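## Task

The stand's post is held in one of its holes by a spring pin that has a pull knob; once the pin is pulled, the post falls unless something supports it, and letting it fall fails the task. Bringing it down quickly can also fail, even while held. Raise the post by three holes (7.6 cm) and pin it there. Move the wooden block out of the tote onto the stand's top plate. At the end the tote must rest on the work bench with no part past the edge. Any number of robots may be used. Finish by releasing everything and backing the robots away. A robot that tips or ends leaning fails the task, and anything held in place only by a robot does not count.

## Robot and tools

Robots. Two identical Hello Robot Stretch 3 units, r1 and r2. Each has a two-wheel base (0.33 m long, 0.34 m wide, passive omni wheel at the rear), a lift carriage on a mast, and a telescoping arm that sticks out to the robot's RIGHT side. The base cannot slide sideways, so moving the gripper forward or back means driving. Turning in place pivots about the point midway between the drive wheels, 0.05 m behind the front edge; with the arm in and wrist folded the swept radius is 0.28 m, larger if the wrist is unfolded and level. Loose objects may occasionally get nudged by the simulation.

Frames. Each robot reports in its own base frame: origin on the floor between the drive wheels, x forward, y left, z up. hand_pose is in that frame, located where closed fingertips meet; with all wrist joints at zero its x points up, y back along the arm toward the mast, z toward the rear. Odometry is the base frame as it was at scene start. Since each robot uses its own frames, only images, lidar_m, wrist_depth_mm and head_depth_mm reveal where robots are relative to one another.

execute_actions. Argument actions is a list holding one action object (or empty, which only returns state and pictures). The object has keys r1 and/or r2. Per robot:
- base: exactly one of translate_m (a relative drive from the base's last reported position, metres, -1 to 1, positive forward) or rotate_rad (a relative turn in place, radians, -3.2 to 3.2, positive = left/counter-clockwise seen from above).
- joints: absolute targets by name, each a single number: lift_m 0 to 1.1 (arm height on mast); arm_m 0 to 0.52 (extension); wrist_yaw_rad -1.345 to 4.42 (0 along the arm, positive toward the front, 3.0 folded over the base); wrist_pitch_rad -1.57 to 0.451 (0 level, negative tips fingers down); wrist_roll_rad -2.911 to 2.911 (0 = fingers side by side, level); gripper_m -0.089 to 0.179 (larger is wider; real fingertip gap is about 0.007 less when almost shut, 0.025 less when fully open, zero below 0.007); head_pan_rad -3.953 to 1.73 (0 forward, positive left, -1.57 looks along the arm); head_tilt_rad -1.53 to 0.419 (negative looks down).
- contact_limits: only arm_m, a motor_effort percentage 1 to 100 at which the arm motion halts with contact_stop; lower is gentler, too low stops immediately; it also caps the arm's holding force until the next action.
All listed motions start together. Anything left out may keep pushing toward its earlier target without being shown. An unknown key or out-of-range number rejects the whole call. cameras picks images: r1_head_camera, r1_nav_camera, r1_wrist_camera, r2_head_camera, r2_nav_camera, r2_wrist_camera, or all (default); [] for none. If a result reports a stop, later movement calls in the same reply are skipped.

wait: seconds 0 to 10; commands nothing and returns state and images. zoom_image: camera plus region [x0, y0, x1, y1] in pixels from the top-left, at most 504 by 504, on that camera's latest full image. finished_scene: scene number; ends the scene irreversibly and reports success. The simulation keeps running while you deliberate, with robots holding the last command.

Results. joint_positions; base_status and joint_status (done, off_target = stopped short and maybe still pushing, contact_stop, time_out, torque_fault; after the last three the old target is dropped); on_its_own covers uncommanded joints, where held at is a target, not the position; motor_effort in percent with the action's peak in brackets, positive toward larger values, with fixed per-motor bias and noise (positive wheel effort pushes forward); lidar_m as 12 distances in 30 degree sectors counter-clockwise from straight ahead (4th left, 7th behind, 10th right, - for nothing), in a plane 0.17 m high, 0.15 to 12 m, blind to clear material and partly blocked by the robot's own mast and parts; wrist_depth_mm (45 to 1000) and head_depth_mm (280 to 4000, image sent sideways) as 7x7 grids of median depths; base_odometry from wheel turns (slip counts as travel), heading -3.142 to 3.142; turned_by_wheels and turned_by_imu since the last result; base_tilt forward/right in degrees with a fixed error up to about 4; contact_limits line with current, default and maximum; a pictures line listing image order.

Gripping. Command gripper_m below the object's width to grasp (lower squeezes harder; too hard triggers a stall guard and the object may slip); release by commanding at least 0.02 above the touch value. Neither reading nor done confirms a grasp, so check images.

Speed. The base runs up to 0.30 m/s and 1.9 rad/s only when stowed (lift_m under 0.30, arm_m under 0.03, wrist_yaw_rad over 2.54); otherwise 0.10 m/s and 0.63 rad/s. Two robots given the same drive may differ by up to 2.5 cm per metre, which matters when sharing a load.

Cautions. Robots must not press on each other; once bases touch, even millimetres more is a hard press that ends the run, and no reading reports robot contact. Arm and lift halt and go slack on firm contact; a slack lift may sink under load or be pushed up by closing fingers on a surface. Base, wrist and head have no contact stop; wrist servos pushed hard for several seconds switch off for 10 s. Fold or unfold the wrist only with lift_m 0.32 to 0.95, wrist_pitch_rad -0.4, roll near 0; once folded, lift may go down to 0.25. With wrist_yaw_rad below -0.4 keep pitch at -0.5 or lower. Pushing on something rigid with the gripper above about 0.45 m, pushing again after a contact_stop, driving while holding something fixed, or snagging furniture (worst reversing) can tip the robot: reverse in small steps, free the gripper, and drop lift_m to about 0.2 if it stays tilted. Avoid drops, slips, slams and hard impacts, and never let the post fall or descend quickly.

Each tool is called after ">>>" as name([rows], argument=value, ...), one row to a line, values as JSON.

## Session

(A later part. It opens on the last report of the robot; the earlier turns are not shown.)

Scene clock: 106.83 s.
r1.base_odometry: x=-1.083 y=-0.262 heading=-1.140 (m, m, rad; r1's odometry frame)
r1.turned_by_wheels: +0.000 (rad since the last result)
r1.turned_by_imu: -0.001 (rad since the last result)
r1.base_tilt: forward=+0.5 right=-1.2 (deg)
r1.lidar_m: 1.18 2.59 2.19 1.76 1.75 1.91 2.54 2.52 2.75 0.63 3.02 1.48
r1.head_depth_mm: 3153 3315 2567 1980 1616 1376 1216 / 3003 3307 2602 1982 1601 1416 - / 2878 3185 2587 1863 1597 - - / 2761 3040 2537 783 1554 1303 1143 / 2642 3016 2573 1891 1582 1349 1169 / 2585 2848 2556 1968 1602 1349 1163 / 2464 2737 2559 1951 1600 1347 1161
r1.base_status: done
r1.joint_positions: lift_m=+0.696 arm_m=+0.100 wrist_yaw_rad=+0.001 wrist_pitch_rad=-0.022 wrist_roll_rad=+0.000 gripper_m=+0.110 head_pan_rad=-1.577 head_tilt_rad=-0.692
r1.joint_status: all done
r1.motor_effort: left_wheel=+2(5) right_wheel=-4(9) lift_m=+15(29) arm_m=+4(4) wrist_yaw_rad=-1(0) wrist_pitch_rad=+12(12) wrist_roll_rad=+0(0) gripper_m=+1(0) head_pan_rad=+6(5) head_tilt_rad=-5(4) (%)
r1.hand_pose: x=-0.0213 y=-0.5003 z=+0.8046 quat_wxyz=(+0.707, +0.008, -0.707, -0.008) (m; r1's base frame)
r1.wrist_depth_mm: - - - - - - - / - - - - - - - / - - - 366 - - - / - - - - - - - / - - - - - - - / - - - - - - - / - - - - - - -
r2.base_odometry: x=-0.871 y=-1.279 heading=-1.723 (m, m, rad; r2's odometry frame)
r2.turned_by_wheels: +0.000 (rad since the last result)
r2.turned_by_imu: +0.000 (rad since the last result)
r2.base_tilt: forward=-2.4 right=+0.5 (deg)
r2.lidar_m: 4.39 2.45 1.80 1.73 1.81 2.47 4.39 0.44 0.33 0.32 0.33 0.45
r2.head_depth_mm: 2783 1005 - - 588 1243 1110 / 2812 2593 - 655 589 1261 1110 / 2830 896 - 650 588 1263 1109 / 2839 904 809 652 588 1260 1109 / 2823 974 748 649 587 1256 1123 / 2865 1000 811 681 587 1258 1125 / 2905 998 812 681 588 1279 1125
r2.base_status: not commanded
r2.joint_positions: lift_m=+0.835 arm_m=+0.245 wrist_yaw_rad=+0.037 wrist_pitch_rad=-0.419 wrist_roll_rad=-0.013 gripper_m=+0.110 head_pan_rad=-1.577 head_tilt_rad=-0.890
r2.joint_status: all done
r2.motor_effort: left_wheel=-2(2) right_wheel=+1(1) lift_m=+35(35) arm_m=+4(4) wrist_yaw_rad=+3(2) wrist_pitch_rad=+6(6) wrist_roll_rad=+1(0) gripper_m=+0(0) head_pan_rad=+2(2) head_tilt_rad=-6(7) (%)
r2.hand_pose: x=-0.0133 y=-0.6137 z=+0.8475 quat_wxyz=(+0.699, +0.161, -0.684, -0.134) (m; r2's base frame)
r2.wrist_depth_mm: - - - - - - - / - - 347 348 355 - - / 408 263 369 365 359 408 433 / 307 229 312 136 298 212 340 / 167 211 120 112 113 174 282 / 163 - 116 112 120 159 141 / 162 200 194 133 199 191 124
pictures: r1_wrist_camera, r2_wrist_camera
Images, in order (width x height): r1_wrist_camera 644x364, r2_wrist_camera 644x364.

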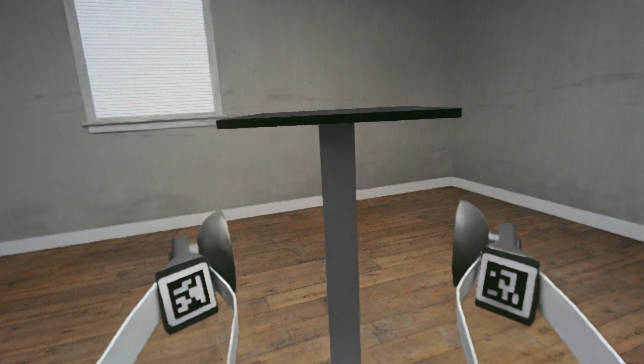

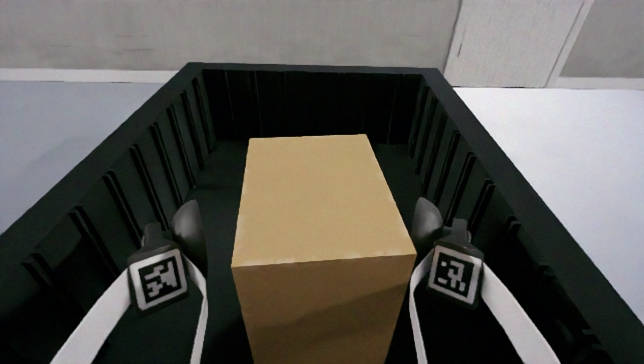

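>>> execute_actions([
  {"r1":{"joints":{"arm_m":0.25},"contact_limits":{"arm_m":12}},"r2":{"joints":{"gripper_m":0.02}}},
], cameras=["r1_wrist_camera"])

>>> execute_actions([
  {"r2":{"joints":{"lift_m":0.96,"head_pan_rad":-0.3,"head_tilt_rad":-0.45}}},
], cameras=["r2_head_camera","r2_wrist_camera","r1_head_camera"])

Scene clock: 115.33 s.
r1.base_odometry: x=-1.083 y=-0.262 heading=-1.140 (m, m, rad; r1's odometry frame)
r1.turned_by_wheels: +0.000 (rad since the last result)
r1.turned_by_imu: -0.001 (rad since the last result)
r1.base_tilt: forward=+0.5 right=-1.2 (deg)
r1.lidar_m: 1.18 2.60 2.18 1.76 1.75 1.91 2.54 2.51 2.75 0.63 3.02 1.47
r1.head_depth_mm: 3095 3276 2578 1985 1615 1397 1214 / 3022 3309 2571 1991 1651 - 1167 / 2886 3179 2603 1862 - 1330 1172 / 2777 3099 2571 731 1569 1289 1170 / 2663 2990 2555 1878 1602 1357 1166 / 2558 2842 2527 1952 1599 1340 1163 / 2471 2744 2530 1972 1585 1351 1166
r1.base_status: not commanded
r1.joint_positions: lift_m=+0.696 arm_m=+0.250 wrist_yaw_rad=+0.000 wrist_pitch_rad=-0.022 wrist_roll_rad=+0.000 gripper_m=+0.110 head_pan_rad=-1.577 head_tilt_rad=-0.692
r1.joint_status: all done
r1.motor_effort: left_wheel=+1(2) right_wheel=-3(4) lift_m=+14(14) arm_m=+4(1) wrist_yaw_rad=+0(0) wrist_pitch_rad=+12(12) wrist_roll_rad=+0(0) gripper_m=+0(0) head_pan_rad=+5(6) head_tilt_rad=-4(4) (%)
r1.contact_limits: arm_m 12 (drawing in: default 22, maximum 35; extending or still: default 30, maximum 49)
r1.hand_pose: x=-0.0213 y=-0.6503 z=+0.8046 quat_wxyz=(+0.707, +0.008, -0.707, -0.008) (m; r1's base frame)
r1.wrist_depth_mm: - - - - - - - / - - - - - - - / - - 108 89 76 75 77 / - - - 146 - - - / - - - 153 - - - / - - - 158 - - - / - - - 165 - - -
r2.base_odometry: x=-0.871 y=-1.279 heading=-1.723 (m, m, rad; r2's odometry frame)
r2.turned_by_wheels: +0.000 (rad since the last result)
r2.turned_by_imu: +0.000 (rad since the last result)
r2.base_tilt: forward=-2.3 right=+0.5 (deg)
r2.lidar_m: 4.42 2.44 1.80 1.73 1.80 2.48 4.41 0.44 0.33 0.31 0.33 0.45
r2.head_depth_mm: 2788 1004 - - 589 1246 1111 / 2805 2602 - 653 588 1263 1109 / 2794 896 - 651 587 1262 1107 / 2843 905 785 651 588 1257 1106 / 2828 970 746 646 587 1259 1130 / 2835 1005 813 681 587 1262 1124 / 2893 1003 810 680 587 1280 1122
r2.base_status: not commanded
r2.joint_positions: lift_m=+0.835 arm_m=+0.245 wrist_yaw_rad=+0.037 wrist_pitch_rad=-0.419 wrist_roll_rad=-0.013 gripper_m=+0.025 head_pan_rad=-1.577 head_tilt_rad=-0.890
r2.joint_status: gripper_m off_target (ended at +0.025, target +0.020)
r2.on_its_own: gripper_m is held at +0.026, not at your +0.020, by its stall guard, which is still easing
r2.motor_effort: left_wheel=-2(2) right_wheel=+2(2) lift_m=+36(36) arm_m=+4(4) wrist_yaw_rad=+3(2) wrist_pitch_rad=+6(6) wrist_roll_rad=+0(0) gripper_m=-4(100) head_pan_rad=+2(2) head_tilt_rad=-5(6) (%)
r2.hand_pose: x=-0.0133 y=-0.6137 z=+0.8475 quat_wxyz=(+0.699, +0.161, -0.684, -0.134) (m; r2's base frame)
r2.wrist_depth_mm: - - - - - - - / - - 348 349 354 - - / 409 261 365 370 357 407 434 / 306 230 301 136 308 211 342 / 167 216 112 112 117 175 280 / 165 203 115 114 124 167 141 / 163 200 192 136 205 174 123
pictures: r1_wrist_camera
Images, in order (width x height): r1_wrist_camera 644x364.

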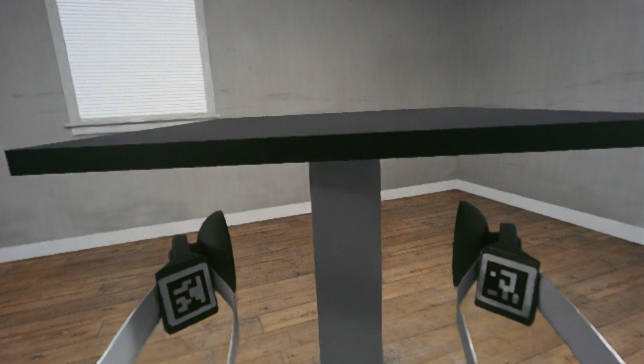

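Scene clock: 117.30 s.
r1.base_odometry: x=-1.083 y=-0.262 heading=-1.140 (m, m, rad; r1's odometry frame)
r1.turned_by_wheels: +0.000 (rad since the last result)
r1.turned_by_imu: +0.000 (rad since the last result)
r1.base_tilt: forward=+0.5 right=-1.2 (deg)
r1.lidar_m: 1.18 2.60 2.18 1.76 1.75 1.91 2.53 2.52 2.75 0.63 3.02 1.48
r1.head_depth_mm: 3114 3334 2597 1984 1600 1394 1220 / 3006 3329 2603 1976 1648 - 1162 / 2870 3205 2591 1856 - 1330 1171 / 2771 3150 2578 733 1560 1304 1165 / 2693 2980 2591 1879 1604 1345 1167 / 2549 2841 2549 1984 1591 1344 1164 / 2485 2729 2559 1964 1599 1350 1166
r1.base_status: not commanded
r1.joint_positions: lift_m=+0.696 arm_m=+0.250 wrist_yaw_rad=+0.000 wrist_pitch_rad=-0.022 wrist_roll_rad=+0.000 gripper_m=+0.110 head_pan_rad=-1.577 head_tilt_rad=-0.692
r1.joint_status: not commanded
r1.motor_effort: left_wheel=+2(3) right_wheel=-3(4) lift_m=+15(15) arm_m=+4(4) wrist_yaw_rad=+0(0) wrist_pitch_rad=+12(12) wrist_roll_rad=+0(0) gripper_m=+1(1) head_pan_rad=+5(5) head_tilt_rad=-4(4) (%)
r1.hand_pose: x=-0.0213 y=-0.6503 z=+0.8046 quat_wxyz=(+0.707, +0.008, -0.707, -0.008) (m; r1's base frame)
r1.wrist_depth_mm: - - - - - - - / - - - - - - - / - - 108 89 76 75 77 / - - - 146 - - - / - - - 152 - - - / - - - 159 - - - / - - - 165 - - -
r2.base_odometry: x=-0.871 y=-1.279 heading=-1.723 (m, m, rad; r2's odometry frame)
r2.turned_by_wheels: +0.000 (rad since the last result)
r2.turned_by_imu: +0.000 (rad since the last result)
r2.base_tilt: forward=-2.5 right=+0.6 (deg)
r2.lidar_m: 4.38 2.45 1.80 1.74 1.80 2.48 4.40 0.44 0.33 0.32 0.33 0.45
r2.head_depth_mm: - - - 3156 922 715 584 / - - - 3157 918 712 1350 / - - - 3158 2145 973 1076 / - - - 2938 2198 1720 1406 / 3885 - - 3072 2197 1703 1405 / 3779 - - 3066 2188 1702 1392 / 3705 - - 3081 2195 1702 1396
r2.base_status: not commanded
r2.joint_positions: lift_m=+0.960 arm_m=+0.245 wrist_yaw_rad=+0.037 wrist_pitch_rad=-0.434 wrist_roll_rad=-0.013 gripper_m=+0.030 head_pan_rad=-0.307 head_tilt_rad=-0.458
r2.joint_status: all done
r2.on_its_own: gripper_m is held at +0.029, not at your +0.020, by its stall guard, which is not easing now
r2.motor_effort: left_wheel=-2(2) right_wheel=+2(2) lift_m=+47(54) arm_m=+4(4) wrist_yaw_rad=+3(2) wrist_pitch_rad=+10(11) wrist_roll_rad=+0(0) gripper_m=-20(22) head_pan_rad=+2(30) head_tilt_rad=+4(35) (%)
r2.hand_pose: x=-0.0133 y=-0.6118 z=+0.9689 quat_wxyz=(+0.698, +0.166, -0.683, -0.139) (m; r2's base frame)
r2.wrist_depth_mm: - - - - - - - / - - - - - - - / - - - - - - - / 507 505 428 437 441 522 534 / 423 421 331 140 432 444 443 / 366 369 117 119 121 376 380 / 320 264 116 117 267 319 329
pictures: r1_head_camera (sideways: a quarter turn clockwise sets it upright), r2_head_camera (sideways: a quarter turn clockwise sets it upright), r2_wrist_camera
Images, in order (width x height): r1_head_camera 896x504, r2_head_camera 896x504, r2_wrist_camera 644x364.

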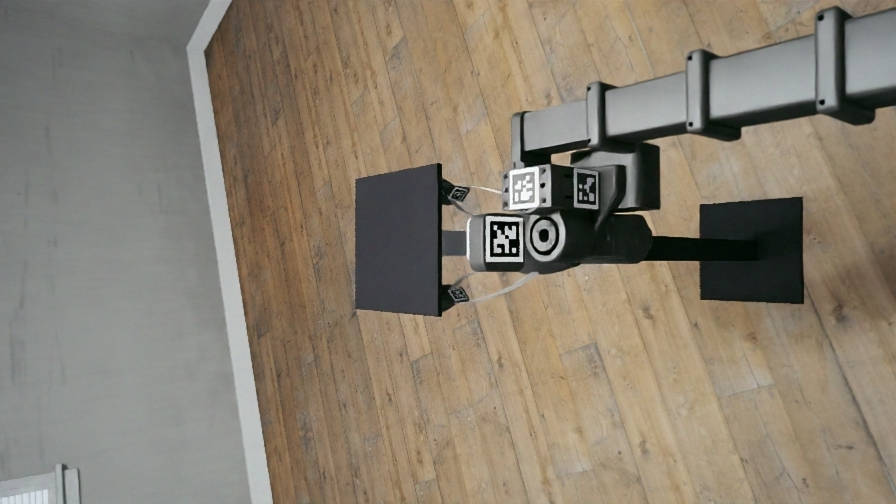

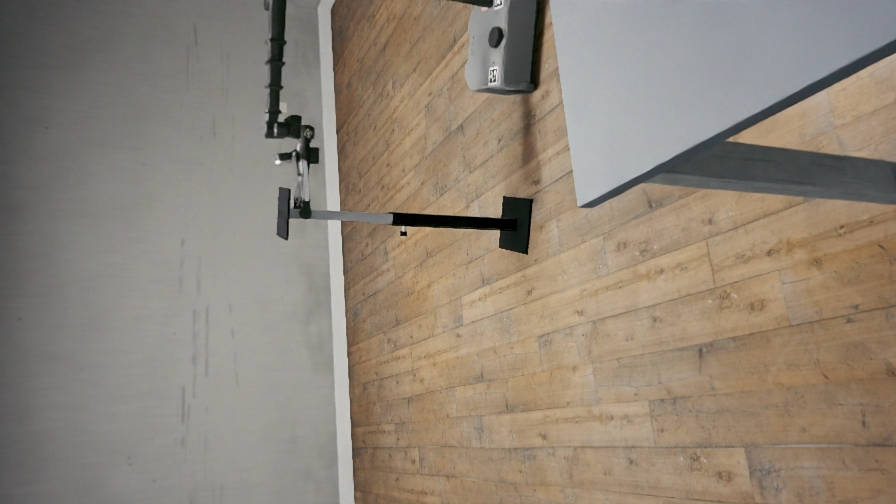

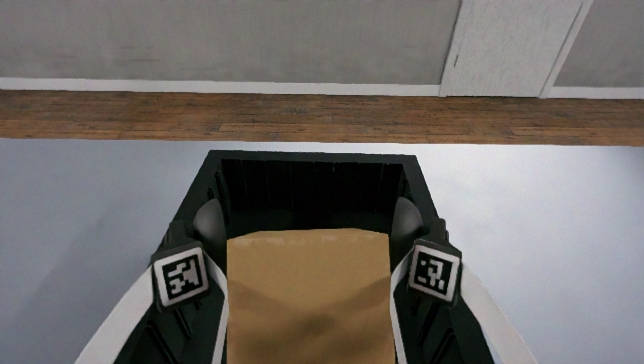

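>>> execute_actions([
  {"r2":{"joints":{"head_pan_rad":-1.4,"head_tilt_rad":-0.7}},"r1":{"joints":{"head_pan_rad":0.1,"head_tilt_rad":-0.25}}},
], cameras=["r2_head_camera","r2_wrist_camera","r1_head_camera"])

Scene clock: 127.33 s.
r1.base_odometry: x=-1.083 y=-0.262 heading=-1.140 (m, m, rad; r1's odometry frame)
r1.turned_by_wheels: +0.000 (rad since the last result)
r1.turned_by_imu: -0.002 (rad since the last result)
r1.base_tilt: forward=+0.5 right=-1.2 (deg)
r1.lidar_m: 1.18 2.60 2.18 1.75 1.75 1.91 2.54 2.51 2.75 0.63 3.02 1.47
r1.head_depth_mm: 3570 - - - 1452 1688 1574 / 3564 - - - 1458 1925 1568 / 3557 - - 1892 1374 2013 1561 / 3554 - - 1853 1276 1838 1463 / 3523 - - 2027 2523 2022 1553 / 3517 - - - 2687 1996 1556 / 3376 - - - 2824 2010 1562
r1.base_status: not commanded
r1.joint_positions: lift_m=+0.696 arm_m=+0.250 wrist_yaw_rad=+0.000 wrist_pitch_rad=-0.022 wrist_roll_rad=+0.000 gripper_m=+0.110 head_pan_rad=+0.093 head_tilt_rad=-0.261
r1.joint_status: all done
r1.motor_effort: left_wheel=+2(2) right_wheel=-3(3) lift_m=+14(14) arm_m=+4(4) wrist_yaw_rad=+0(1) wrist_pitch_rad=+12(12) wrist_roll_rad=+0(0) gripper_m=+1(0) head_pan_rad=+5(59) head_tilt_rad=+5(32) (%)
r1.hand_pose: x=-0.0213 y=-0.6503 z=+0.8046 quat_wxyz=(+0.707, +0.008, -0.707, -0.008) (m; r1's base frame)
r1.wrist_depth_mm: - - - - - - - / - - - - - - - / - - 108 89 76 75 77 / - - - 146 - - - / - - - 152 - - - / - - - 159 - - - / - - - 165 - - -
r2.base_odometry: x=-0.871 y=-1.279 heading=-1.723 (m, m, rad; r2's odometry frame)
r2.turned_by_wheels: +0.000 (rad since the last result)
r2.turned_by_imu: +0.000 (rad since the last result)
r2.base_tilt: forward=-2.3 right=+0.4 (deg)
r2.lidar_m: 4.40 2.45 1.79 1.73 1.80 2.48 4.40 0.44 0.33 0.32 0.33 0.45
r2.head_depth_mm: 2593 2809 - 777 624 581 510 / 2643 2941 2914 640 637 580 520 / 2672 3001 2805 826 639 578 530 / 2770 3012 1124 798 646 580 1156 / 2785 3174 1120 852 686 577 1176 / 2890 3221 1113 851 686 576 1197 / 2939 3298 1112 847 685 576 1219
r2.base_status: not commanded
r2.joint_positions: lift_m=+0.960 arm_m=+0.245 wrist_yaw_rad=+0.037 wrist_pitch_rad=-0.434 wrist_roll_rad=-0.013 gripper_m=+0.030 head_pan_rad=-1.393 head_tilt_rad=-0.691
r2.joint_status: all done
r2.on_its_own: gripper_m is held at +0.029, not at your +0.020, by its stall guard, which is not easing now
r2.motor_effort: left_wheel=-2(2) right_wheel=+2(2) lift_m=+46(46) arm_m=+4(4) wrist_yaw_rad=+1(1) wrist_pitch_rad=+10(10) wrist_roll_rad=+0(0) gripper_m=-21(21) head_pan_rad=-3(30) head_tilt_rad=-5(28) (%)
r2.hand_pose: x=-0.0133 y=-0.6118 z=+0.9689 quat_wxyz=(+0.698, +0.166, -0.683, -0.139) (m; r2's base frame)
r2.wrist_depth_mm: - - - - - - - / - - - - - - - / - - - - - - - / 507 511 421 434 432 526 532 / 417 431 331 142 434 435 442 / 363 375 117 119 120 373 378 / 322 265 116 116 265 317 329
pictures: r1_head_camera (sideways: a quarter turn clockwise sets it upright), r2_head_camera (sideways: a quarter turn clockwise sets it upright), r2_wrist_camera
Images, in order (width x height): r1_head_camera 896x504, r2_head_camera 896x504, r2_wrist_camera 644x364.

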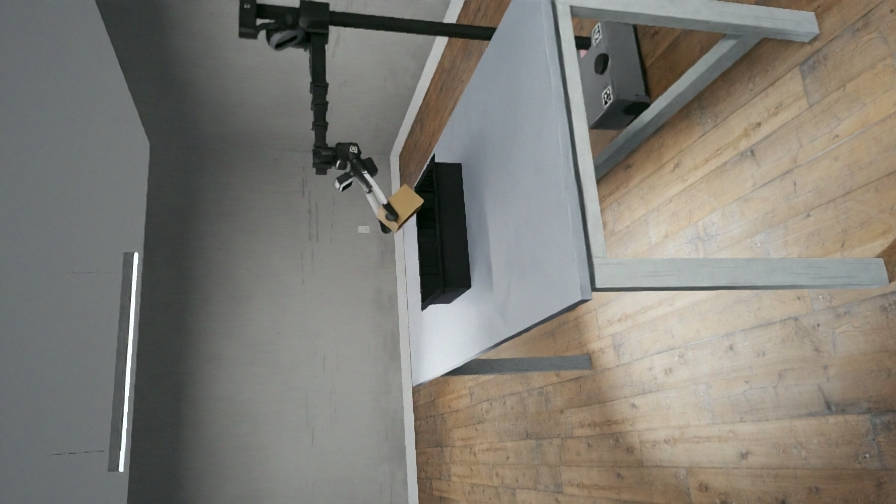

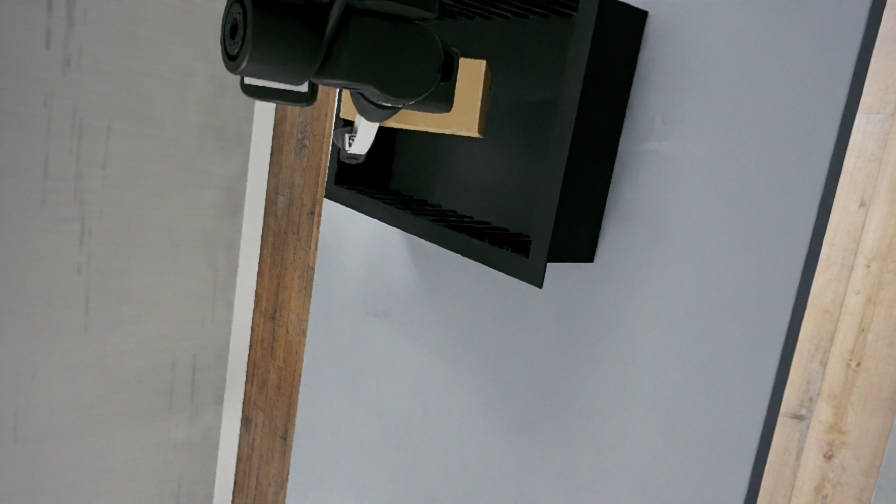

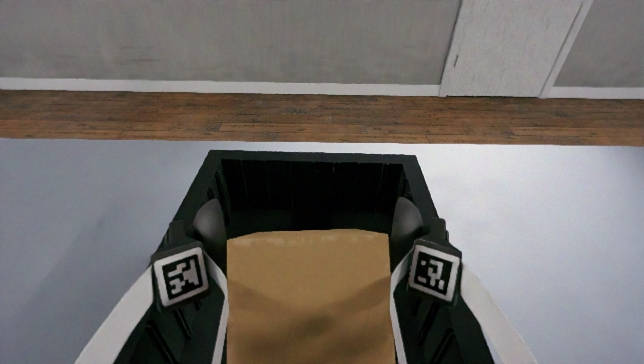

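>>> zoom_image(camera="r1_head_camera", region=[310,130,480,270])

Region (310, 130, 480, 270) of r1_head_camera's 896x504 image, scaled by 2.965, with more detail than that image has; it fills the top 415 rows of this view, and the rest is white.

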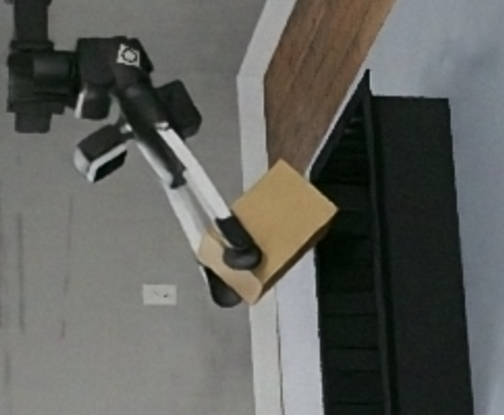

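>>> execute_actions([
  {"r2":{"joints":{"lift_m":0.88,"arm_m":0.30}}},
], cameras=["r2_wrist_camera","r1_head_camera"])

>>> zoom_image(camera="r1_head_camera", region=[320,150,490,290])

Scene clock: 156.33 s.
r1.base_odometry: x=-1.083 y=-0.262 heading=-1.140 (m, m, rad; r1's odometry frame)
r1.turned_by_wheels: +0.000 (rad since the last result)
r1.turned_by_imu: -0.001 (rad since the last result)
r1.base_tilt: forward=+0.5 right=-1.2 (deg)
r1.lidar_m: 1.18 2.60 2.18 1.76 1.75 1.91 2.54 2.51 2.74 0.63 3.03 1.48
r1.head_depth_mm: 3549 - - - 1467 1669 1558 / 3642 - - - 1468 1920 1552 / 3591 - - 1882 1364 1994 1551 / 3594 - - 1853 1284 1860 1459 / 3611 - - 2029 2530 1981 1544 / 3465 - - - 2643 2001 1560 / 3450 - - - 2811 2023 1551
r1.base_status: not commanded
r1.joint_positions: lift_m=+0.696 arm_m=+0.250 wrist_yaw_rad=+0.000 wrist_pitch_rad=-0.022 wrist_roll_rad=+0.000 gripper_m=+0.110 head_pan_rad=+0.093 head_tilt_rad=-0.261
r1.joint_status: not commanded
r1.motor_effort: left_wheel=+2(1) right_wheel=-3(3) lift_m=+15(14) arm_m=+4(4) wrist_yaw_rad=+0(0) wrist_pitch_rad=+12(12) wrist_roll_rad=+0(0) gripper_m=+1(0) head_pan_rad=+5(5) head_tilt_rad=+5(5) (%)
r1.hand_pose: x=-0.0213 y=-0.6503 z=+0.8046 quat_wxyz=(+0.707, +0.008, -0.707, -0.008) (m; r1's base frame)
r1.wrist_depth_mm: - - - - - - - / - - - - - - - / - - 108 89 76 75 77 / - - - 146 - - - / - - - 152 - - - / - - - 158 - - - / - - - 165 - - -
r2.base_odometry: x=-0.871 y=-1.279 heading=-1.723 (m, m, rad; r2's odometry frame)
r2.turned_by_wheels: +0.000 (rad since the last result)
r2.turned_by_imu: +0.000 (rad since the last result)
r2.base_tilt: forward=-2.4 right=+0.5 (deg)
r2.lidar_m: 4.40 2.44 1.79 1.74 1.80 2.46 4.41 0.44 0.33 0.31 0.33 0.45
r2.head_depth_mm: 2596 2855 3058 - 624 581 511 / 2661 2919 2951 673 637 579 520 / 2662 2999 2790 822 638 578 530 / 2759 3047 1120 799 645 578 1154 / 2801 3162 1118 850 688 576 1173 / 2882 3226 1114 849 687 576 1198 / 2970 3321 1111 847 684 575 1220
r2.base_status: not commanded
r2.joint_positions: lift_m=+0.880 arm_m=+0.300 wrist_yaw_rad=+0.037 wrist_pitch_rad=-0.434 wrist_roll_rad=-0.013 gripper_m=+0.030 head_pan_rad=-1.393 head_tilt_rad=-0.691
r2.joint_status: all done
r2.on_its_own: gripper_m is held at +0.029, not at your +0.020, by its stall guard, which is not easing now
r2.motor_effort: left_wheel=-2(2) right_wheel=+2(2) lift_m=+37(37) arm_m=+3(5) wrist_yaw_rad=+2(2) wrist_pitch_rad=+10(10) wrist_roll_rad=+0(0) gripper_m=-21(21) head_pan_rad=-3(2) head_tilt_rad=-6(5) (%)
r2.hand_pose: x=-0.0132 y=-0.6668 z=+0.8891 quat_wxyz=(+0.698, +0.166, -0.683, -0.139) (m; r2's base frame)
r2.wrist_depth_mm: - - - - - - - / - - - - - - - / 475 482 329 333 331 494 508 / 386 278 357 361 345 399 403 / 324 226 314 142 255 230 332 / 185 201 118 119 121 194 289 / 165 236 116 116 238 182 250
pictures: r1_head_camera (sideways: a quarter turn clockwise sets it upright), r2_wrist_camera
Images, in order (width x height): r1_head_camera 896x504, r2_wrist_camera 644x364.

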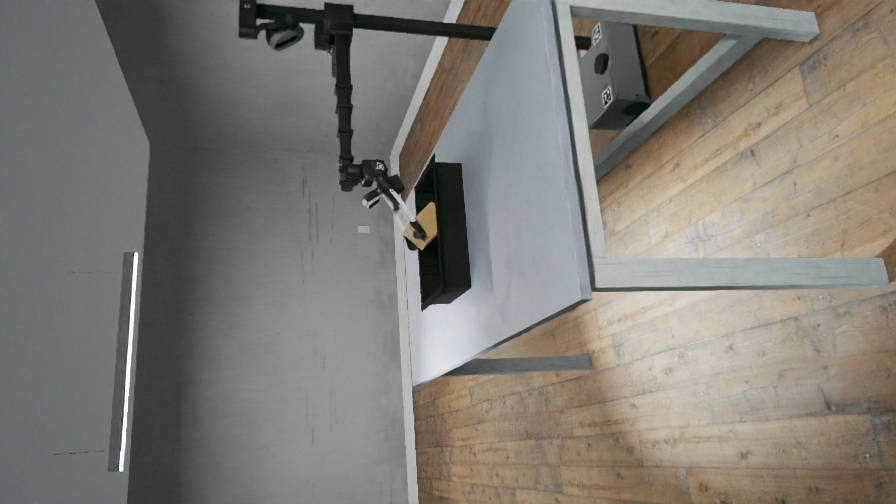

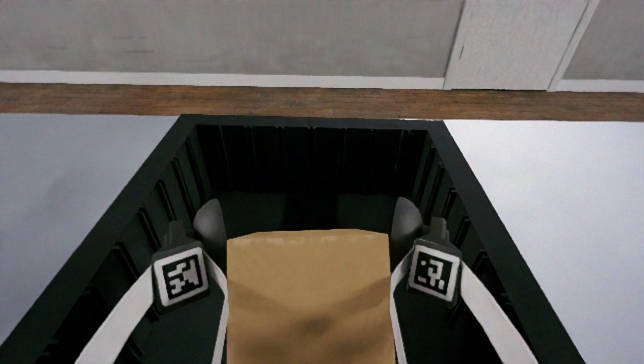

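Region (320, 150, 490, 290) of r1_head_camera's 896x504 image, scaled by 2.965, with more detail than that image has; it fills the top 415 rows of this view, and the rest is white.

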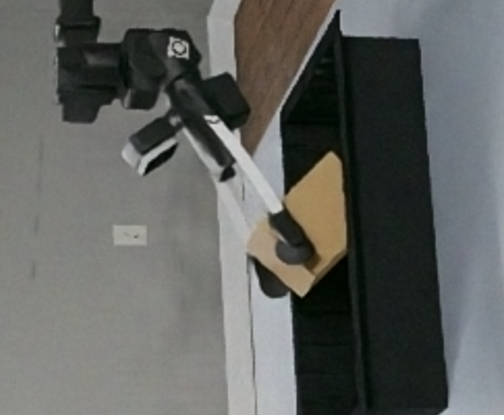

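>>> execute_actions([
  {"r2":{"joints":{"lift_m":0.86}}},
], cameras=["r2_wrist_camera"])

Scene clock: 165.13 s.
r1.base_odometry: x=-1.083 y=-0.262 heading=-1.140 (m, m, rad; r1's odometry frame)
r1.turned_by_wheels: +0.000 (rad since the last result)
r1.turned_by_imu: -0.001 (rad since the last result)
r1.base_tilt: forward=+0.5 right=-1.2 (deg)
r1.lidar_m: 1.18 2.60 2.18 1.76 1.75 1.90 2.53 2.52 2.74 0.63 3.03 1.48
r1.head_depth_mm: 3543 - - - 1458 1680 1556 / 3556 - - - 1464 1904 1558 / 3566 - - 1871 1365 1994 1557 / 3530 - - 1838 1279 1853 1461 / 3527 - - 2068 2548 2008 1548 / 3502 - - - 2650 1991 1551 / 3435 - - - 2811 1997 1549
r1.base_status: not commanded
r1.joint_positions: lift_m=+0.696 arm_m=+0.250 wrist_yaw_rad=+0.000 wrist_pitch_rad=-0.022 wrist_roll_rad=+0.000 gripper_m=+0.110 head_pan_rad=+0.093 head_tilt_rad=-0.261
r1.joint_status: not commanded
r1.motor_effort: left_wheel=+2(2) right_wheel=-4(3) lift_m=+14(15) arm_m=+4(4) wrist_yaw_rad=-1(1) wrist_pitch_rad=+12(12) wrist_roll_rad=+0(0) gripper_m=+0(0) head_pan_rad=+5(5) head_tilt_rad=+4(5) (%)
r1.hand_pose: x=-0.0213 y=-0.6503 z=+0.8046 quat_wxyz=(+0.707, +0.008, -0.707, -0.008) (m; r1's base frame)
r1.wrist_depth_mm: - - - - - - - / - - - - - - - / - - 109 89 76 75 77 / - - - 146 - - - / - - - 152 - - - / - - - 159 - - - / - - - 165 - - -
r2.base_odometry: x=-0.871 y=-1.279 heading=-1.723 (m, m, rad; r2's odometry frame)
r2.turned_by_wheels: +0.000 (rad since the last result)
r2.turned_by_imu: +0.000 (rad since the last result)
r2.base_tilt: forward=-2.4 right=+0.6 (deg)
r2.lidar_m: 4.39 2.45 1.79 1.73 1.80 2.48 4.39 0.44 0.33 0.32 0.33 0.45
r2.head_depth_mm: 2572 2866 2986 - 626 581 511 / 2648 2925 2929 - 638 580 520 / 2687 3051 2782 824 637 578 530 / 2741 3075 1120 799 646 577 1156 / 2810 3145 1117 850 688 577 1176 / 2888 3253 1111 851 686 576 1191 / 2938 3318 1113 847 684 576 1212
r2.base_status: not commanded
r2.joint_positions: lift_m=+0.860 arm_m=+0.300 wrist_yaw_rad=+0.037 wrist_pitch_rad=-0.406 wrist_roll_rad=-0.013 gripper_m=+0.030 head_pan_rad=-1.393 head_tilt_rad=-0.691
r2.joint_status: all done
r2.on_its_own: gripper_m is held at +0.029, not at your +0.020, by its stall guard, which is not easing now
r2.motor_effort: left_wheel=-2(2) right_wheel=+2(2) lift_m=+34(44) arm_m=+3(4) wrist_yaw_rad=+2(1) wrist_pitch_rad=+2(11) wrist_roll_rad=+0(1) gripper_m=-21(21) head_pan_rad=-2(2) head_tilt_rad=-5(5) (%)
r2.hand_pose: x=-0.0131 y=-0.6704 z=+0.8756 quat_wxyz=(+0.700, +0.156, -0.685, -0.129) (m; r2's base frame)
r2.wrist_depth_mm: - - - - - - - / - - - - - - - / 474 465 326 328 323 494 499 / 373 256 344 351 334 371 391 / 307 215 311 314 286 214 323 / 170 199 117 119 121 181 273 / 161 224 115 116 226 181 226
pictures: r2_wrist_camera
Images, in order (width x height): r2_wrist_camera 644x364.

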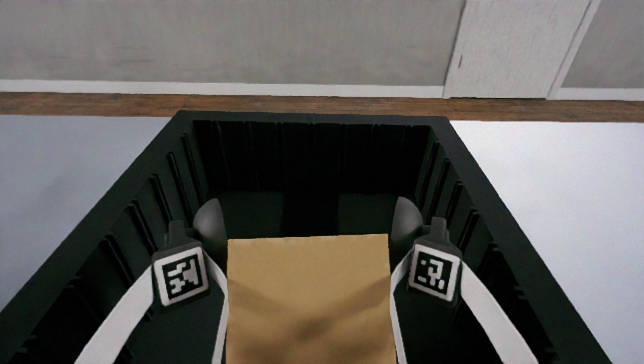

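In contact and loaded. Retract to rotate it upright.

>>> execute_actions([
  {"r2":{"joints":{"arm_m":0.25}}},
], cameras=["r2_wrist_camera","r1_head_camera"])

>>> zoom_image(camera="r1_head_camera", region=[320,150,490,290])

Scene clock: 171.50 s.
r1.base_odometry: x=-1.083 y=-0.262 heading=-1.140 (m, m, rad; r1's odometry frame)
r1.turned_by_wheels: +0.000 (rad since the last result)
r1.turned_by_imu: -0.001 (rad since the last result)
r1.base_tilt: forward=+0.6 right=-1.2 (deg)
r1.lidar_m: 1.18 2.60 2.18 1.76 1.75 1.91 2.54 2.51 2.74 0.63 3.01 1.48
r1.head_depth_mm: 3586 - - - 1455 1671 1561 / 3634 - - - 1466 1914 1561 / 3547 - - 1886 1358 1989 1558 / 3684 - - 1839 1283 1846 1462 / 3616 - - 2045 2525 1980 1558 / 3455 - - - 2665 1995 1547 / 3422 - - - 2791 1998 1551
r1.base_status: not commanded
r1.joint_positions: lift_m=+0.696 arm_m=+0.250 wrist_yaw_rad=+0.000 wrist_pitch_rad=-0.022 wrist_roll_rad=+0.000 gripper_m=+0.110 head_pan_rad=+0.093 head_tilt_rad=-0.261
r1.joint_status: not commanded
r1.motor_effort: left_wheel=+2(2) right_wheel=-4(4) lift_m=+13(14) arm_m=+4(4) wrist_yaw_rad=+0(1) wrist_pitch_rad=+12(12) wrist_roll_rad=+0(0) gripper_m=+1(0) head_pan_rad=+5(5) head_tilt_rad=+5(5) (%)
r1.hand_pose: x=-0.0213 y=-0.6503 z=+0.8046 quat_wxyz=(+0.707, +0.008, -0.707, -0.008) (m; r1's base frame)
r1.wrist_depth_mm: - - - - - - - / - - - - - - - / - - 108 89 76 75 77 / - - - 146 - - - / - - - 153 - - - / - - - 158 - - - / - - - 165 - - -
r2.base_odometry: x=-0.871 y=-1.279 heading=-1.723 (m, m, rad; r2's odometry frame)
r2.turned_by_wheels: +0.000 (rad since the last result)
r2.turned_by_imu: +0.000 (rad since the last result)
r2.base_tilt: forward=-2.4 right=+0.5 (deg)
r2.lidar_m: 4.39 2.44 1.80 1.73 1.80 2.47 4.40 0.44 0.33 0.31 0.33 0.45
r2.head_depth_mm: 2593 2846 2920 - 602 580 510 / 2608 2911 2801 - 622 580 519 / 2705 3009 2795 824 637 579 529 / 2778 3077 1119 798 647 576 1152 / 2821 3143 1118 849 687 576 1179 / 2899 3232 1120 847 687 575 1198 / 2952 3329 1108 847 685 576 1222
r2.base_status: not commanded
r2.joint_positions: lift_m=+0.860 arm_m=+0.250 wrist_yaw_rad=+0.036 wrist_pitch_rad=-0.401 wrist_roll_rad=-0.018 gripper_m=+0.030 head_pan_rad=-1.393 head_tilt_rad=-0.692
r2.joint_status: all done
r2.on_its_own: gripper_m is held at +0.029, not at your +0.020, by its stall guard, which is not easing now
r2.motor_effort: left_wheel=-3(4) right_wheel=+3(4) lift_m=+35(35) arm_m=-3(2) wrist_yaw_rad=+3(3) wrist_pitch_rad=+1(2) wrist_roll_rad=+1(2) gripper_m=-17(21) head_pan_rad=-2(2) head_tilt_rad=-5(4) (%)
r2.hand_pose: x=-0.0133 y=-0.6217 z=+0.8767 quat_wxyz=(+0.702, +0.155, -0.684, -0.127) (m; r2's base frame)
r2.wrist_depth_mm: - - - - - - - / - - - - - - - / 467 475 368 370 365 505 512 / 376 258 367 383 353 380 401 / 306 228 128 126 241 218 329 / 171 213 120 126 134 178 276 / 166 225 226 129 229 160 235
pictures: r1_head_camera (sideways: a quarter turn clockwise sets it upright), r2_wrist_camera
Images, in order (width x height): r1_head_camera 896x504, r2_wrist_camera 644x364.

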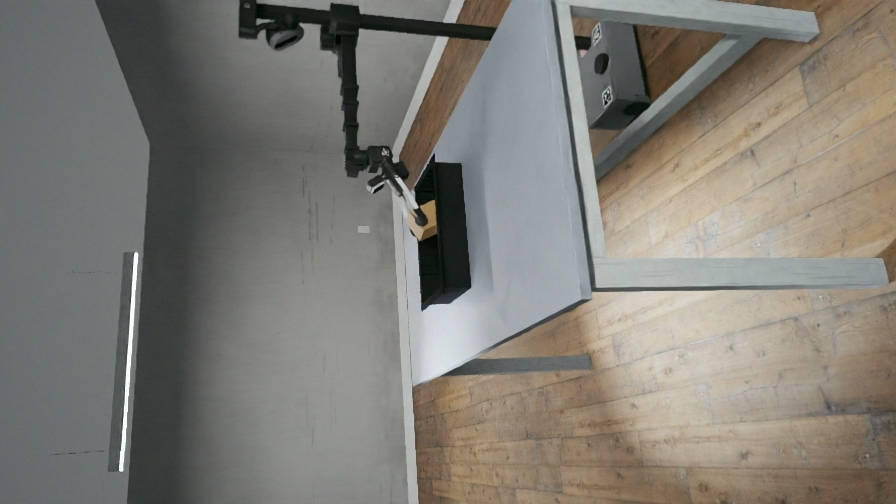

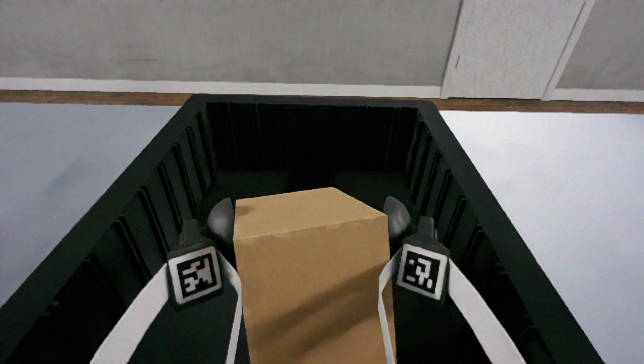

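Region (320, 150, 490, 290) of r1_head_camera's 896x504 image, scaled by 2.965, with more detail than that image has; it fills the top 415 rows of this view, and the rest is white.

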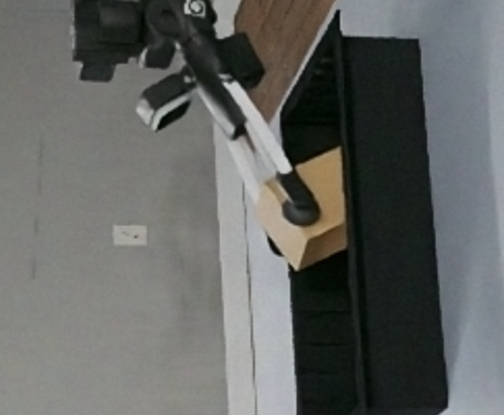

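Working. Continue.

>>> execute_actions([
  {"r2":{"joints":{"arm_m":0.215,"lift_m":0.848}}},
], cameras=["r2_wrist_camera","r1_head_camera"])

>>> zoom_image(camera="r1_head_camera", region=[320,150,490,290])

Scene clock: 177.40 s.
r1.base_odometry: x=-1.083 y=-0.262 heading=-1.140 (m, m, rad; r1's odometry frame)
r1.turned_by_wheels: +0.000 (rad since the last result)
r1.turned_by_imu: -0.001 (rad since the last result)
r1.base_tilt: forward=+0.5 right=-1.2 (deg)
r1.lidar_m: 1.18 2.60 2.19 1.76 1.75 1.91 2.54 2.51 2.74 0.63 3.02 1.48
r1.head_depth_mm: 3595 - - - 1468 1668 1569 / 3583 - - - 1465 1924 1557 / 3485 - - 1896 1363 2007 1558 / 3562 - - 1838 1282 1846 1461 / 3566 - - 2043 2531 2009 1555 / 3476 - - - 2675 1998 1547 / 3409 - - - 2830 2016 1541
r1.base_status: not commanded
r1.joint_positions: lift_m=+0.696 arm_m=+0.250 wrist_yaw_rad=+0.000 wrist_pitch_rad=-0.022 wrist_roll_rad=+0.000 gripper_m=+0.110 head_pan_rad=+0.093 head_tilt_rad=-0.261
r1.joint_status: not commanded
r1.motor_effort: left_wheel=+2(3) right_wheel=-3(4) lift_m=+14(15) arm_m=+4(4) wrist_yaw_rad=+0(0) wrist_pitch_rad=+12(12) wrist_roll_rad=+0(0) gripper_m=+0(0) head_pan_rad=+5(4) head_tilt_rad=+5(4) (%)
r1.hand_pose: x=-0.0213 y=-0.6503 z=+0.8046 quat_wxyz=(+0.707, +0.008, -0.707, -0.008) (m; r1's base frame)
r1.wrist_depth_mm: - - - - - - - / - - - - - - - / - - 108 89 76 75 77 / - - - 146 - - - / - - - 153 - - - / - - - 159 - - - / - - - 165 - - -
r2.base_odometry: x=-0.871 y=-1.279 heading=-1.723 (m, m, rad; r2's odometry frame)
r2.turned_by_wheels: +0.000 (rad since the last result)
r2.turned_by_imu: +0.000 (rad since the last result)
r2.base_tilt: forward=-2.3 right=+0.5 (deg)
r2.lidar_m: 4.40 2.44 1.80 1.73 1.81 2.48 4.41 0.44 0.33 0.31 0.33 0.45
r2.head_depth_mm: 2567 2879 2787 - - 579 510 / 2636 2965 2789 - 635 579 521 / 2701 2969 2768 837 637 579 531 / 2769 3104 1123 800 647 578 1150 / 2818 3168 1119 851 688 576 1177 / 2888 3213 1116 850 684 575 1193 / 2955 3355 1115 847 687 574 1218
r2.base_status: not commanded
r2.joint_positions: lift_m=+0.848 arm_m=+0.215 wrist_yaw_rad=+0.033 wrist_pitch_rad=-0.396 wrist_roll_rad=-0.018 gripper_m=+0.030 head_pan_rad=-1.393 head_tilt_rad=-0.692
r2.joint_status: all done
r2.on_its_own: gripper_m is held at +0.029, not at your +0.020, by its stall guard, which is not easing now
r2.motor_effort: left_wheel=-4(3) right_wheel=+4(4) lift_m=+33(36) arm_m=-3(4) wrist_yaw_rad=+4(4) wrist_pitch_rad=-1(13) wrist_roll_rad=+2(2) gripper_m=-16(18) head_pan_rad=-3(3) head_tilt_rad=-5(4) (%)
r2.hand_pose: x=-0.0141 y=-0.5873 z=+0.8658 quat_wxyz=(+0.702, +0.152, -0.684, -0.127) (m; r2's base frame)
r2.wrist_depth_mm: - - - - - - - / - - 385 - - - - / 449 441 394 409 352 492 492 / 361 244 326 156 340 364 385 / 186 234 119 124 242 203 310 / 169 220 127 130 144 174 264 / 168 209 215 143 223 159 142
pictures: r1_head_camera (sideways: a quarter turn clockwise sets it upright), r2_wrist_camera
Images, in order (width x height): r1_head_camera 896x504, r2_wrist_camera 644x364.

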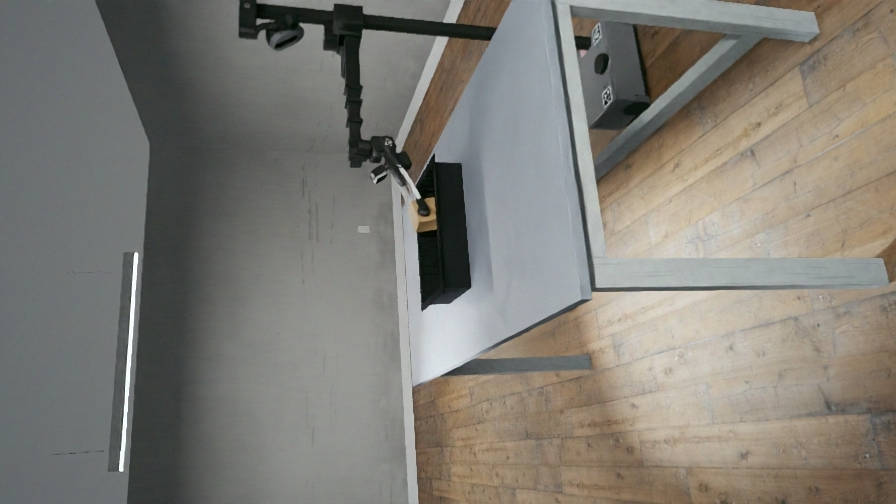

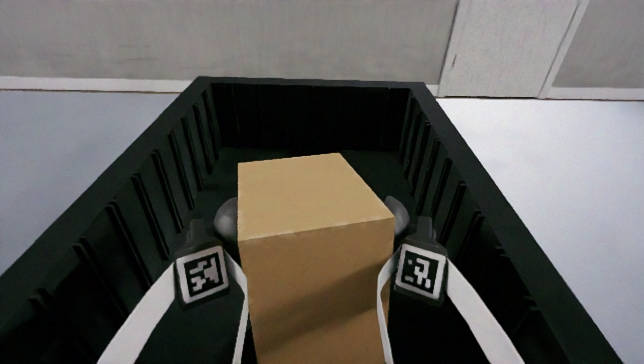

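Region (320, 150, 490, 290) of r1_head_camera's 896x504 image, scaled by 2.965, with more detail than that image has; it fills the top 415 rows of this view, and the rest is white.

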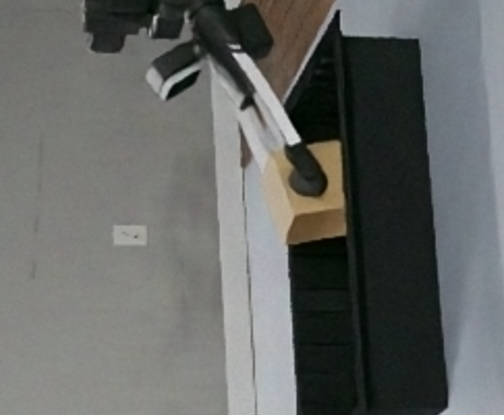

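>>> execute_actions([
  {"r2":{"joints":{"arm_m":0.20,"lift_m":0.84}}},
], cameras=[])

>>> execute_actions([
  {"r2":{"joints":{"gripper_m":0.11}}},
], cameras=["r2_wrist_camera","r2_head_camera"])

Scene clock: 182.80 s.
r1.base_odometry: x=-1.083 y=-0.262 heading=-1.140 (m, m, rad; r1's odometry frame)
r1.turned_by_wheels: +0.000 (rad since the last result)
r1.turned_by_imu: -0.001 (rad since the last result)
r1.base_tilt: forward=+0.6 right=-1.1 (deg)
r1.lidar_m: 1.18 2.59 2.18 1.76 1.75 1.91 2.54 2.51 2.75 0.63 3.02 1.48
r1.head_depth_mm: 3607 - - - 1455 1673 1556 / 3586 - - - 1466 1927 1554 / 3579 - - 1873 1362 1996 1562 / 3548 - - 1833 1277 1837 1468 / 3560 - - 2046 2531 2013 1556 / 3459 - - - 2650 2021 1557 / 3401 - - - 2845 2011 1562
r1.base_status: not commanded
r1.joint_positions: lift_m=+0.696 arm_m=+0.250 wrist_yaw_rad=+0.000 wrist_pitch_rad=-0.022 wrist_roll_rad=+0.000 gripper_m=+0.110 head_pan_rad=+0.093 head_tilt_rad=-0.261
r1.joint_status: not commanded
r1.motor_effort: left_wheel=+2(2) right_wheel=-3(3) lift_m=+15(14) arm_m=+4(4) wrist_yaw_rad=+0(0) wrist_pitch_rad=+12(12) wrist_roll_rad=+0(0) gripper_m=+0(0) head_pan_rad=+4(6) head_tilt_rad=+5(5) (%)
r1.hand_pose: x=-0.0213 y=-0.6503 z=+0.8046 quat_wxyz=(+0.707, +0.008, -0.707, -0.008) (m; r1's base frame)
r1.wrist_depth_mm: - - - - - - - / - - - - - - - / - - 109 89 76 75 77 / - - - 146 - - - / - - - 153 - - - / - - - 159 - - - / - - - 164 - - -
r2.base_odometry: x=-0.871 y=-1.279 heading=-1.723 (m, m, rad; r2's odometry frame)
r2.turned_by_wheels: +0.000 (rad since the last result)
r2.turned_by_imu: +0.000 (rad since the last result)
r2.base_tilt: forward=-2.3 right=+0.6 (deg)
r2.lidar_m: 4.39 2.44 1.80 1.73 1.80 2.48 4.41 0.45 0.33 0.31 0.33 0.45
r2.head_depth_mm: 2604 2852 2827 897 - 580 511 / 2645 2941 2810 916 - 578 519 / 2683 3011 2767 849 637 579 530 / 2772 3084 1127 801 647 578 1162 / 2807 3161 1118 853 687 577 1172 / 2894 3270 1117 849 684 576 1193 / 2976 3305 1110 847 686 576 1215
r2.base_status: not commanded
r2.joint_positions: lift_m=+0.840 arm_m=+0.200 wrist_yaw_rad=+0.034 wrist_pitch_rad=-0.405 wrist_roll_rad=-0.018 gripper_m=+0.030 head_pan_rad=-1.393 head_tilt_rad=-0.692
r2.joint_status: all done
r2.on_its_own: gripper_m is held at +0.029, not at your +0.020, by its stall guard, which is not easing now
r2.motor_effort: left_wheel=-2(4) right_wheel=+3(4) lift_m=+36(36) arm_m=-4(3) wrist_yaw_rad=+4(5) wrist_pitch_rad=+2(6) wrist_roll_rad=+2(2) gripper_m=-17(16) head_pan_rad=-3(2) head_tilt_rad=-5(5) (%)
r2.hand_pose: x=-0.0139 y=-0.5713 z=+0.8557 quat_wxyz=(+0.701, +0.155, -0.683, -0.129) (m; r2's base frame)
r2.wrist_depth_mm: - - - - - - - / - - 387 394 399 - - / 433 291 392 412 347 450 463 / 339 231 316 146 315 230 363 / 173 231 118 122 238 186 298 / 166 218 131 134 232 168 243 / 170 204 205 156 213 162 132
pictures: none
No camera images: the call's "cameras" was empty. Leave "cameras" out to get every camera's image.

Scene clock: 184.10 s.
r1.base_odometry: x=-1.083 y=-0.262 heading=-1.140 (m, m, rad; r1's odometry frame)
r1.turned_by_wheels: +0.000 (rad since the last result)
r1.turned_by_imu: +0.000 (rad since the last result)
r1.base_tilt: forward=+0.5 right=-1.2 (deg)
r1.lidar_m: 1.18 2.59 2.19 1.76 1.75 1.91 2.54 2.52 2.74 0.63 3.02 1.48
r1.head_depth_mm: 3640 - - - 1456 1662 1547 / 3564 - - - 1469 1926 1558 / 3582 - - 1888 1368 2008 1561 / 3529 - - 1847 1285 1845 1454 / 3614 - - 2046 2508 2013 1552 / 3540 - - - 2645 2007 1551 / 3424 - - - 2802 1980 1553
r1.base_status: not commanded
r1.joint_positions: lift_m=+0.696 arm_m=+0.250 wrist_yaw_rad=+0.000 wrist_pitch_rad=-0.022 wrist_roll_rad=+0.000 gripper_m=+0.110 head_pan_rad=+0.093 head_tilt_rad=-0.261
r1.joint_status: not commanded
r1.motor_effort: left_wheel=+1(2) right_wheel=-3(3) lift_m=+14(14) arm_m=+4(4) wrist_yaw_rad=+0(0) wrist_pitch_rad=+12(12) wrist_roll_rad=+0(0) gripper_m=+0(0) head_pan_rad=+5(6) head_tilt_rad=+5(5) (%)
r1.hand_pose: x=-0.0213 y=-0.6503 z=+0.8046 quat_wxyz=(+0.707, +0.008, -0.707, -0.008) (m; r1's base frame)
r1.wrist_depth_mm: - - - - - - - / - - - - - - - / - - 109 89 76 75 77 / - - - 146 - - - / - - - 152 - - - / - - - 158 - - - / - - - 165 - - -
r2.base_odometry: x=-0.871 y=-1.279 heading=-1.723 (m, m, rad; r2's odometry frame)
r2.turned_by_wheels: +0.000 (rad since the last result)
r2.turned_by_imu: +0.000 (rad since the last result)
r2.base_tilt: forward=-2.4 right=+0.6 (deg)
r2.lidar_m: 4.40 2.44 1.80 1.73 1.80 2.48 4.41 0.45 0.33 0.31 0.33 0.45
r2.head_depth_mm: 2619 2838 2792 899 - 579 510 / 2639 2944 2810 911 - 578 521 / 2679 3000 2797 848 637 578 530 / 2749 3083 1125 798 646 579 1155 / 2837 3141 1120 848 687 576 1174 / 2889 3265 1112 849 685 575 1198 / 2969 3314 1117 844 685 575 1223
r2.base_status: not commanded
r2.joint_positions: lift_m=+0.840 arm_m=+0.200 wrist_yaw_rad=+0.037 wrist_pitch_rad=-0.415 wrist_roll_rad=-0.018 gripper_m=+0.110 head_pan_rad=-1.393 head_tilt_rad=-0.692
r2.joint_status: all done
r2.motor_effort: left_wheel=-2(3) right_wheel=+2(2) lift_m=+35(35) arm_m=-3(3) wrist_yaw_rad=+2(4) wrist_pitch_rad=+5(6) wrist_roll_rad=+2(2) gripper_m=-1(80) head_pan_rad=-2(3) head_tilt_rad=-5(4) (%)
r2.hand_pose: x=-0.0133 y=-0.5699 z=+0.8534 quat_wxyz=(+0.701, +0.160, -0.682, -0.132) (m; r2's base frame)
r2.wrist_depth_mm: - - - - - - - / 558 565 396 402 391 - - / 422 276 385 414 356 445 450 / 325 231 311 145 318 224 356 / 171 215 128 123 131 179 292 / 166 - 226 134 230 158 233 / 160 208 204 159 212 187 130
pictures: r2_head_camera (sideways: a quarter turn clockwise sets it upright), r2_wrist_camera
Images, in order (width x height): r2_head_camera 896x504, r2_wrist_camera 644x364.

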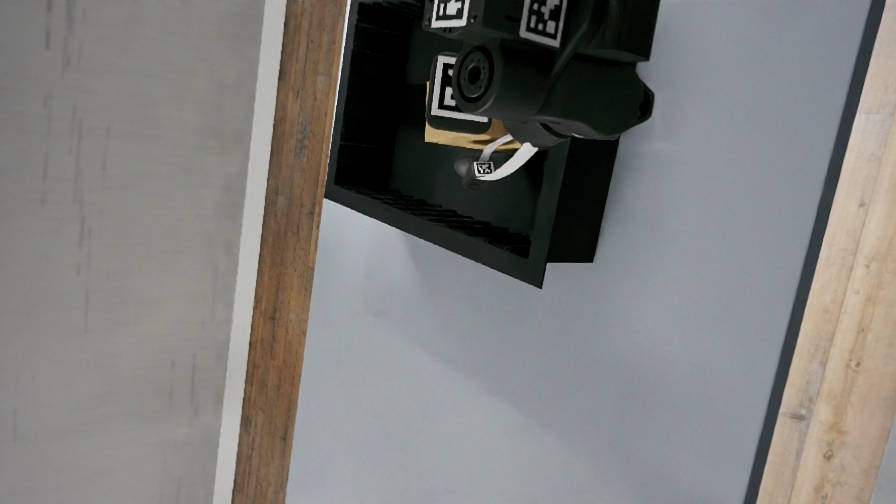

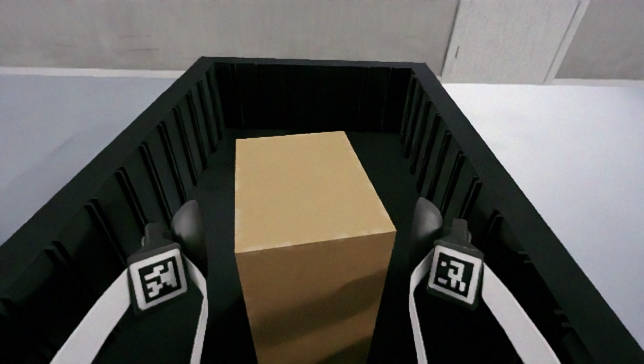

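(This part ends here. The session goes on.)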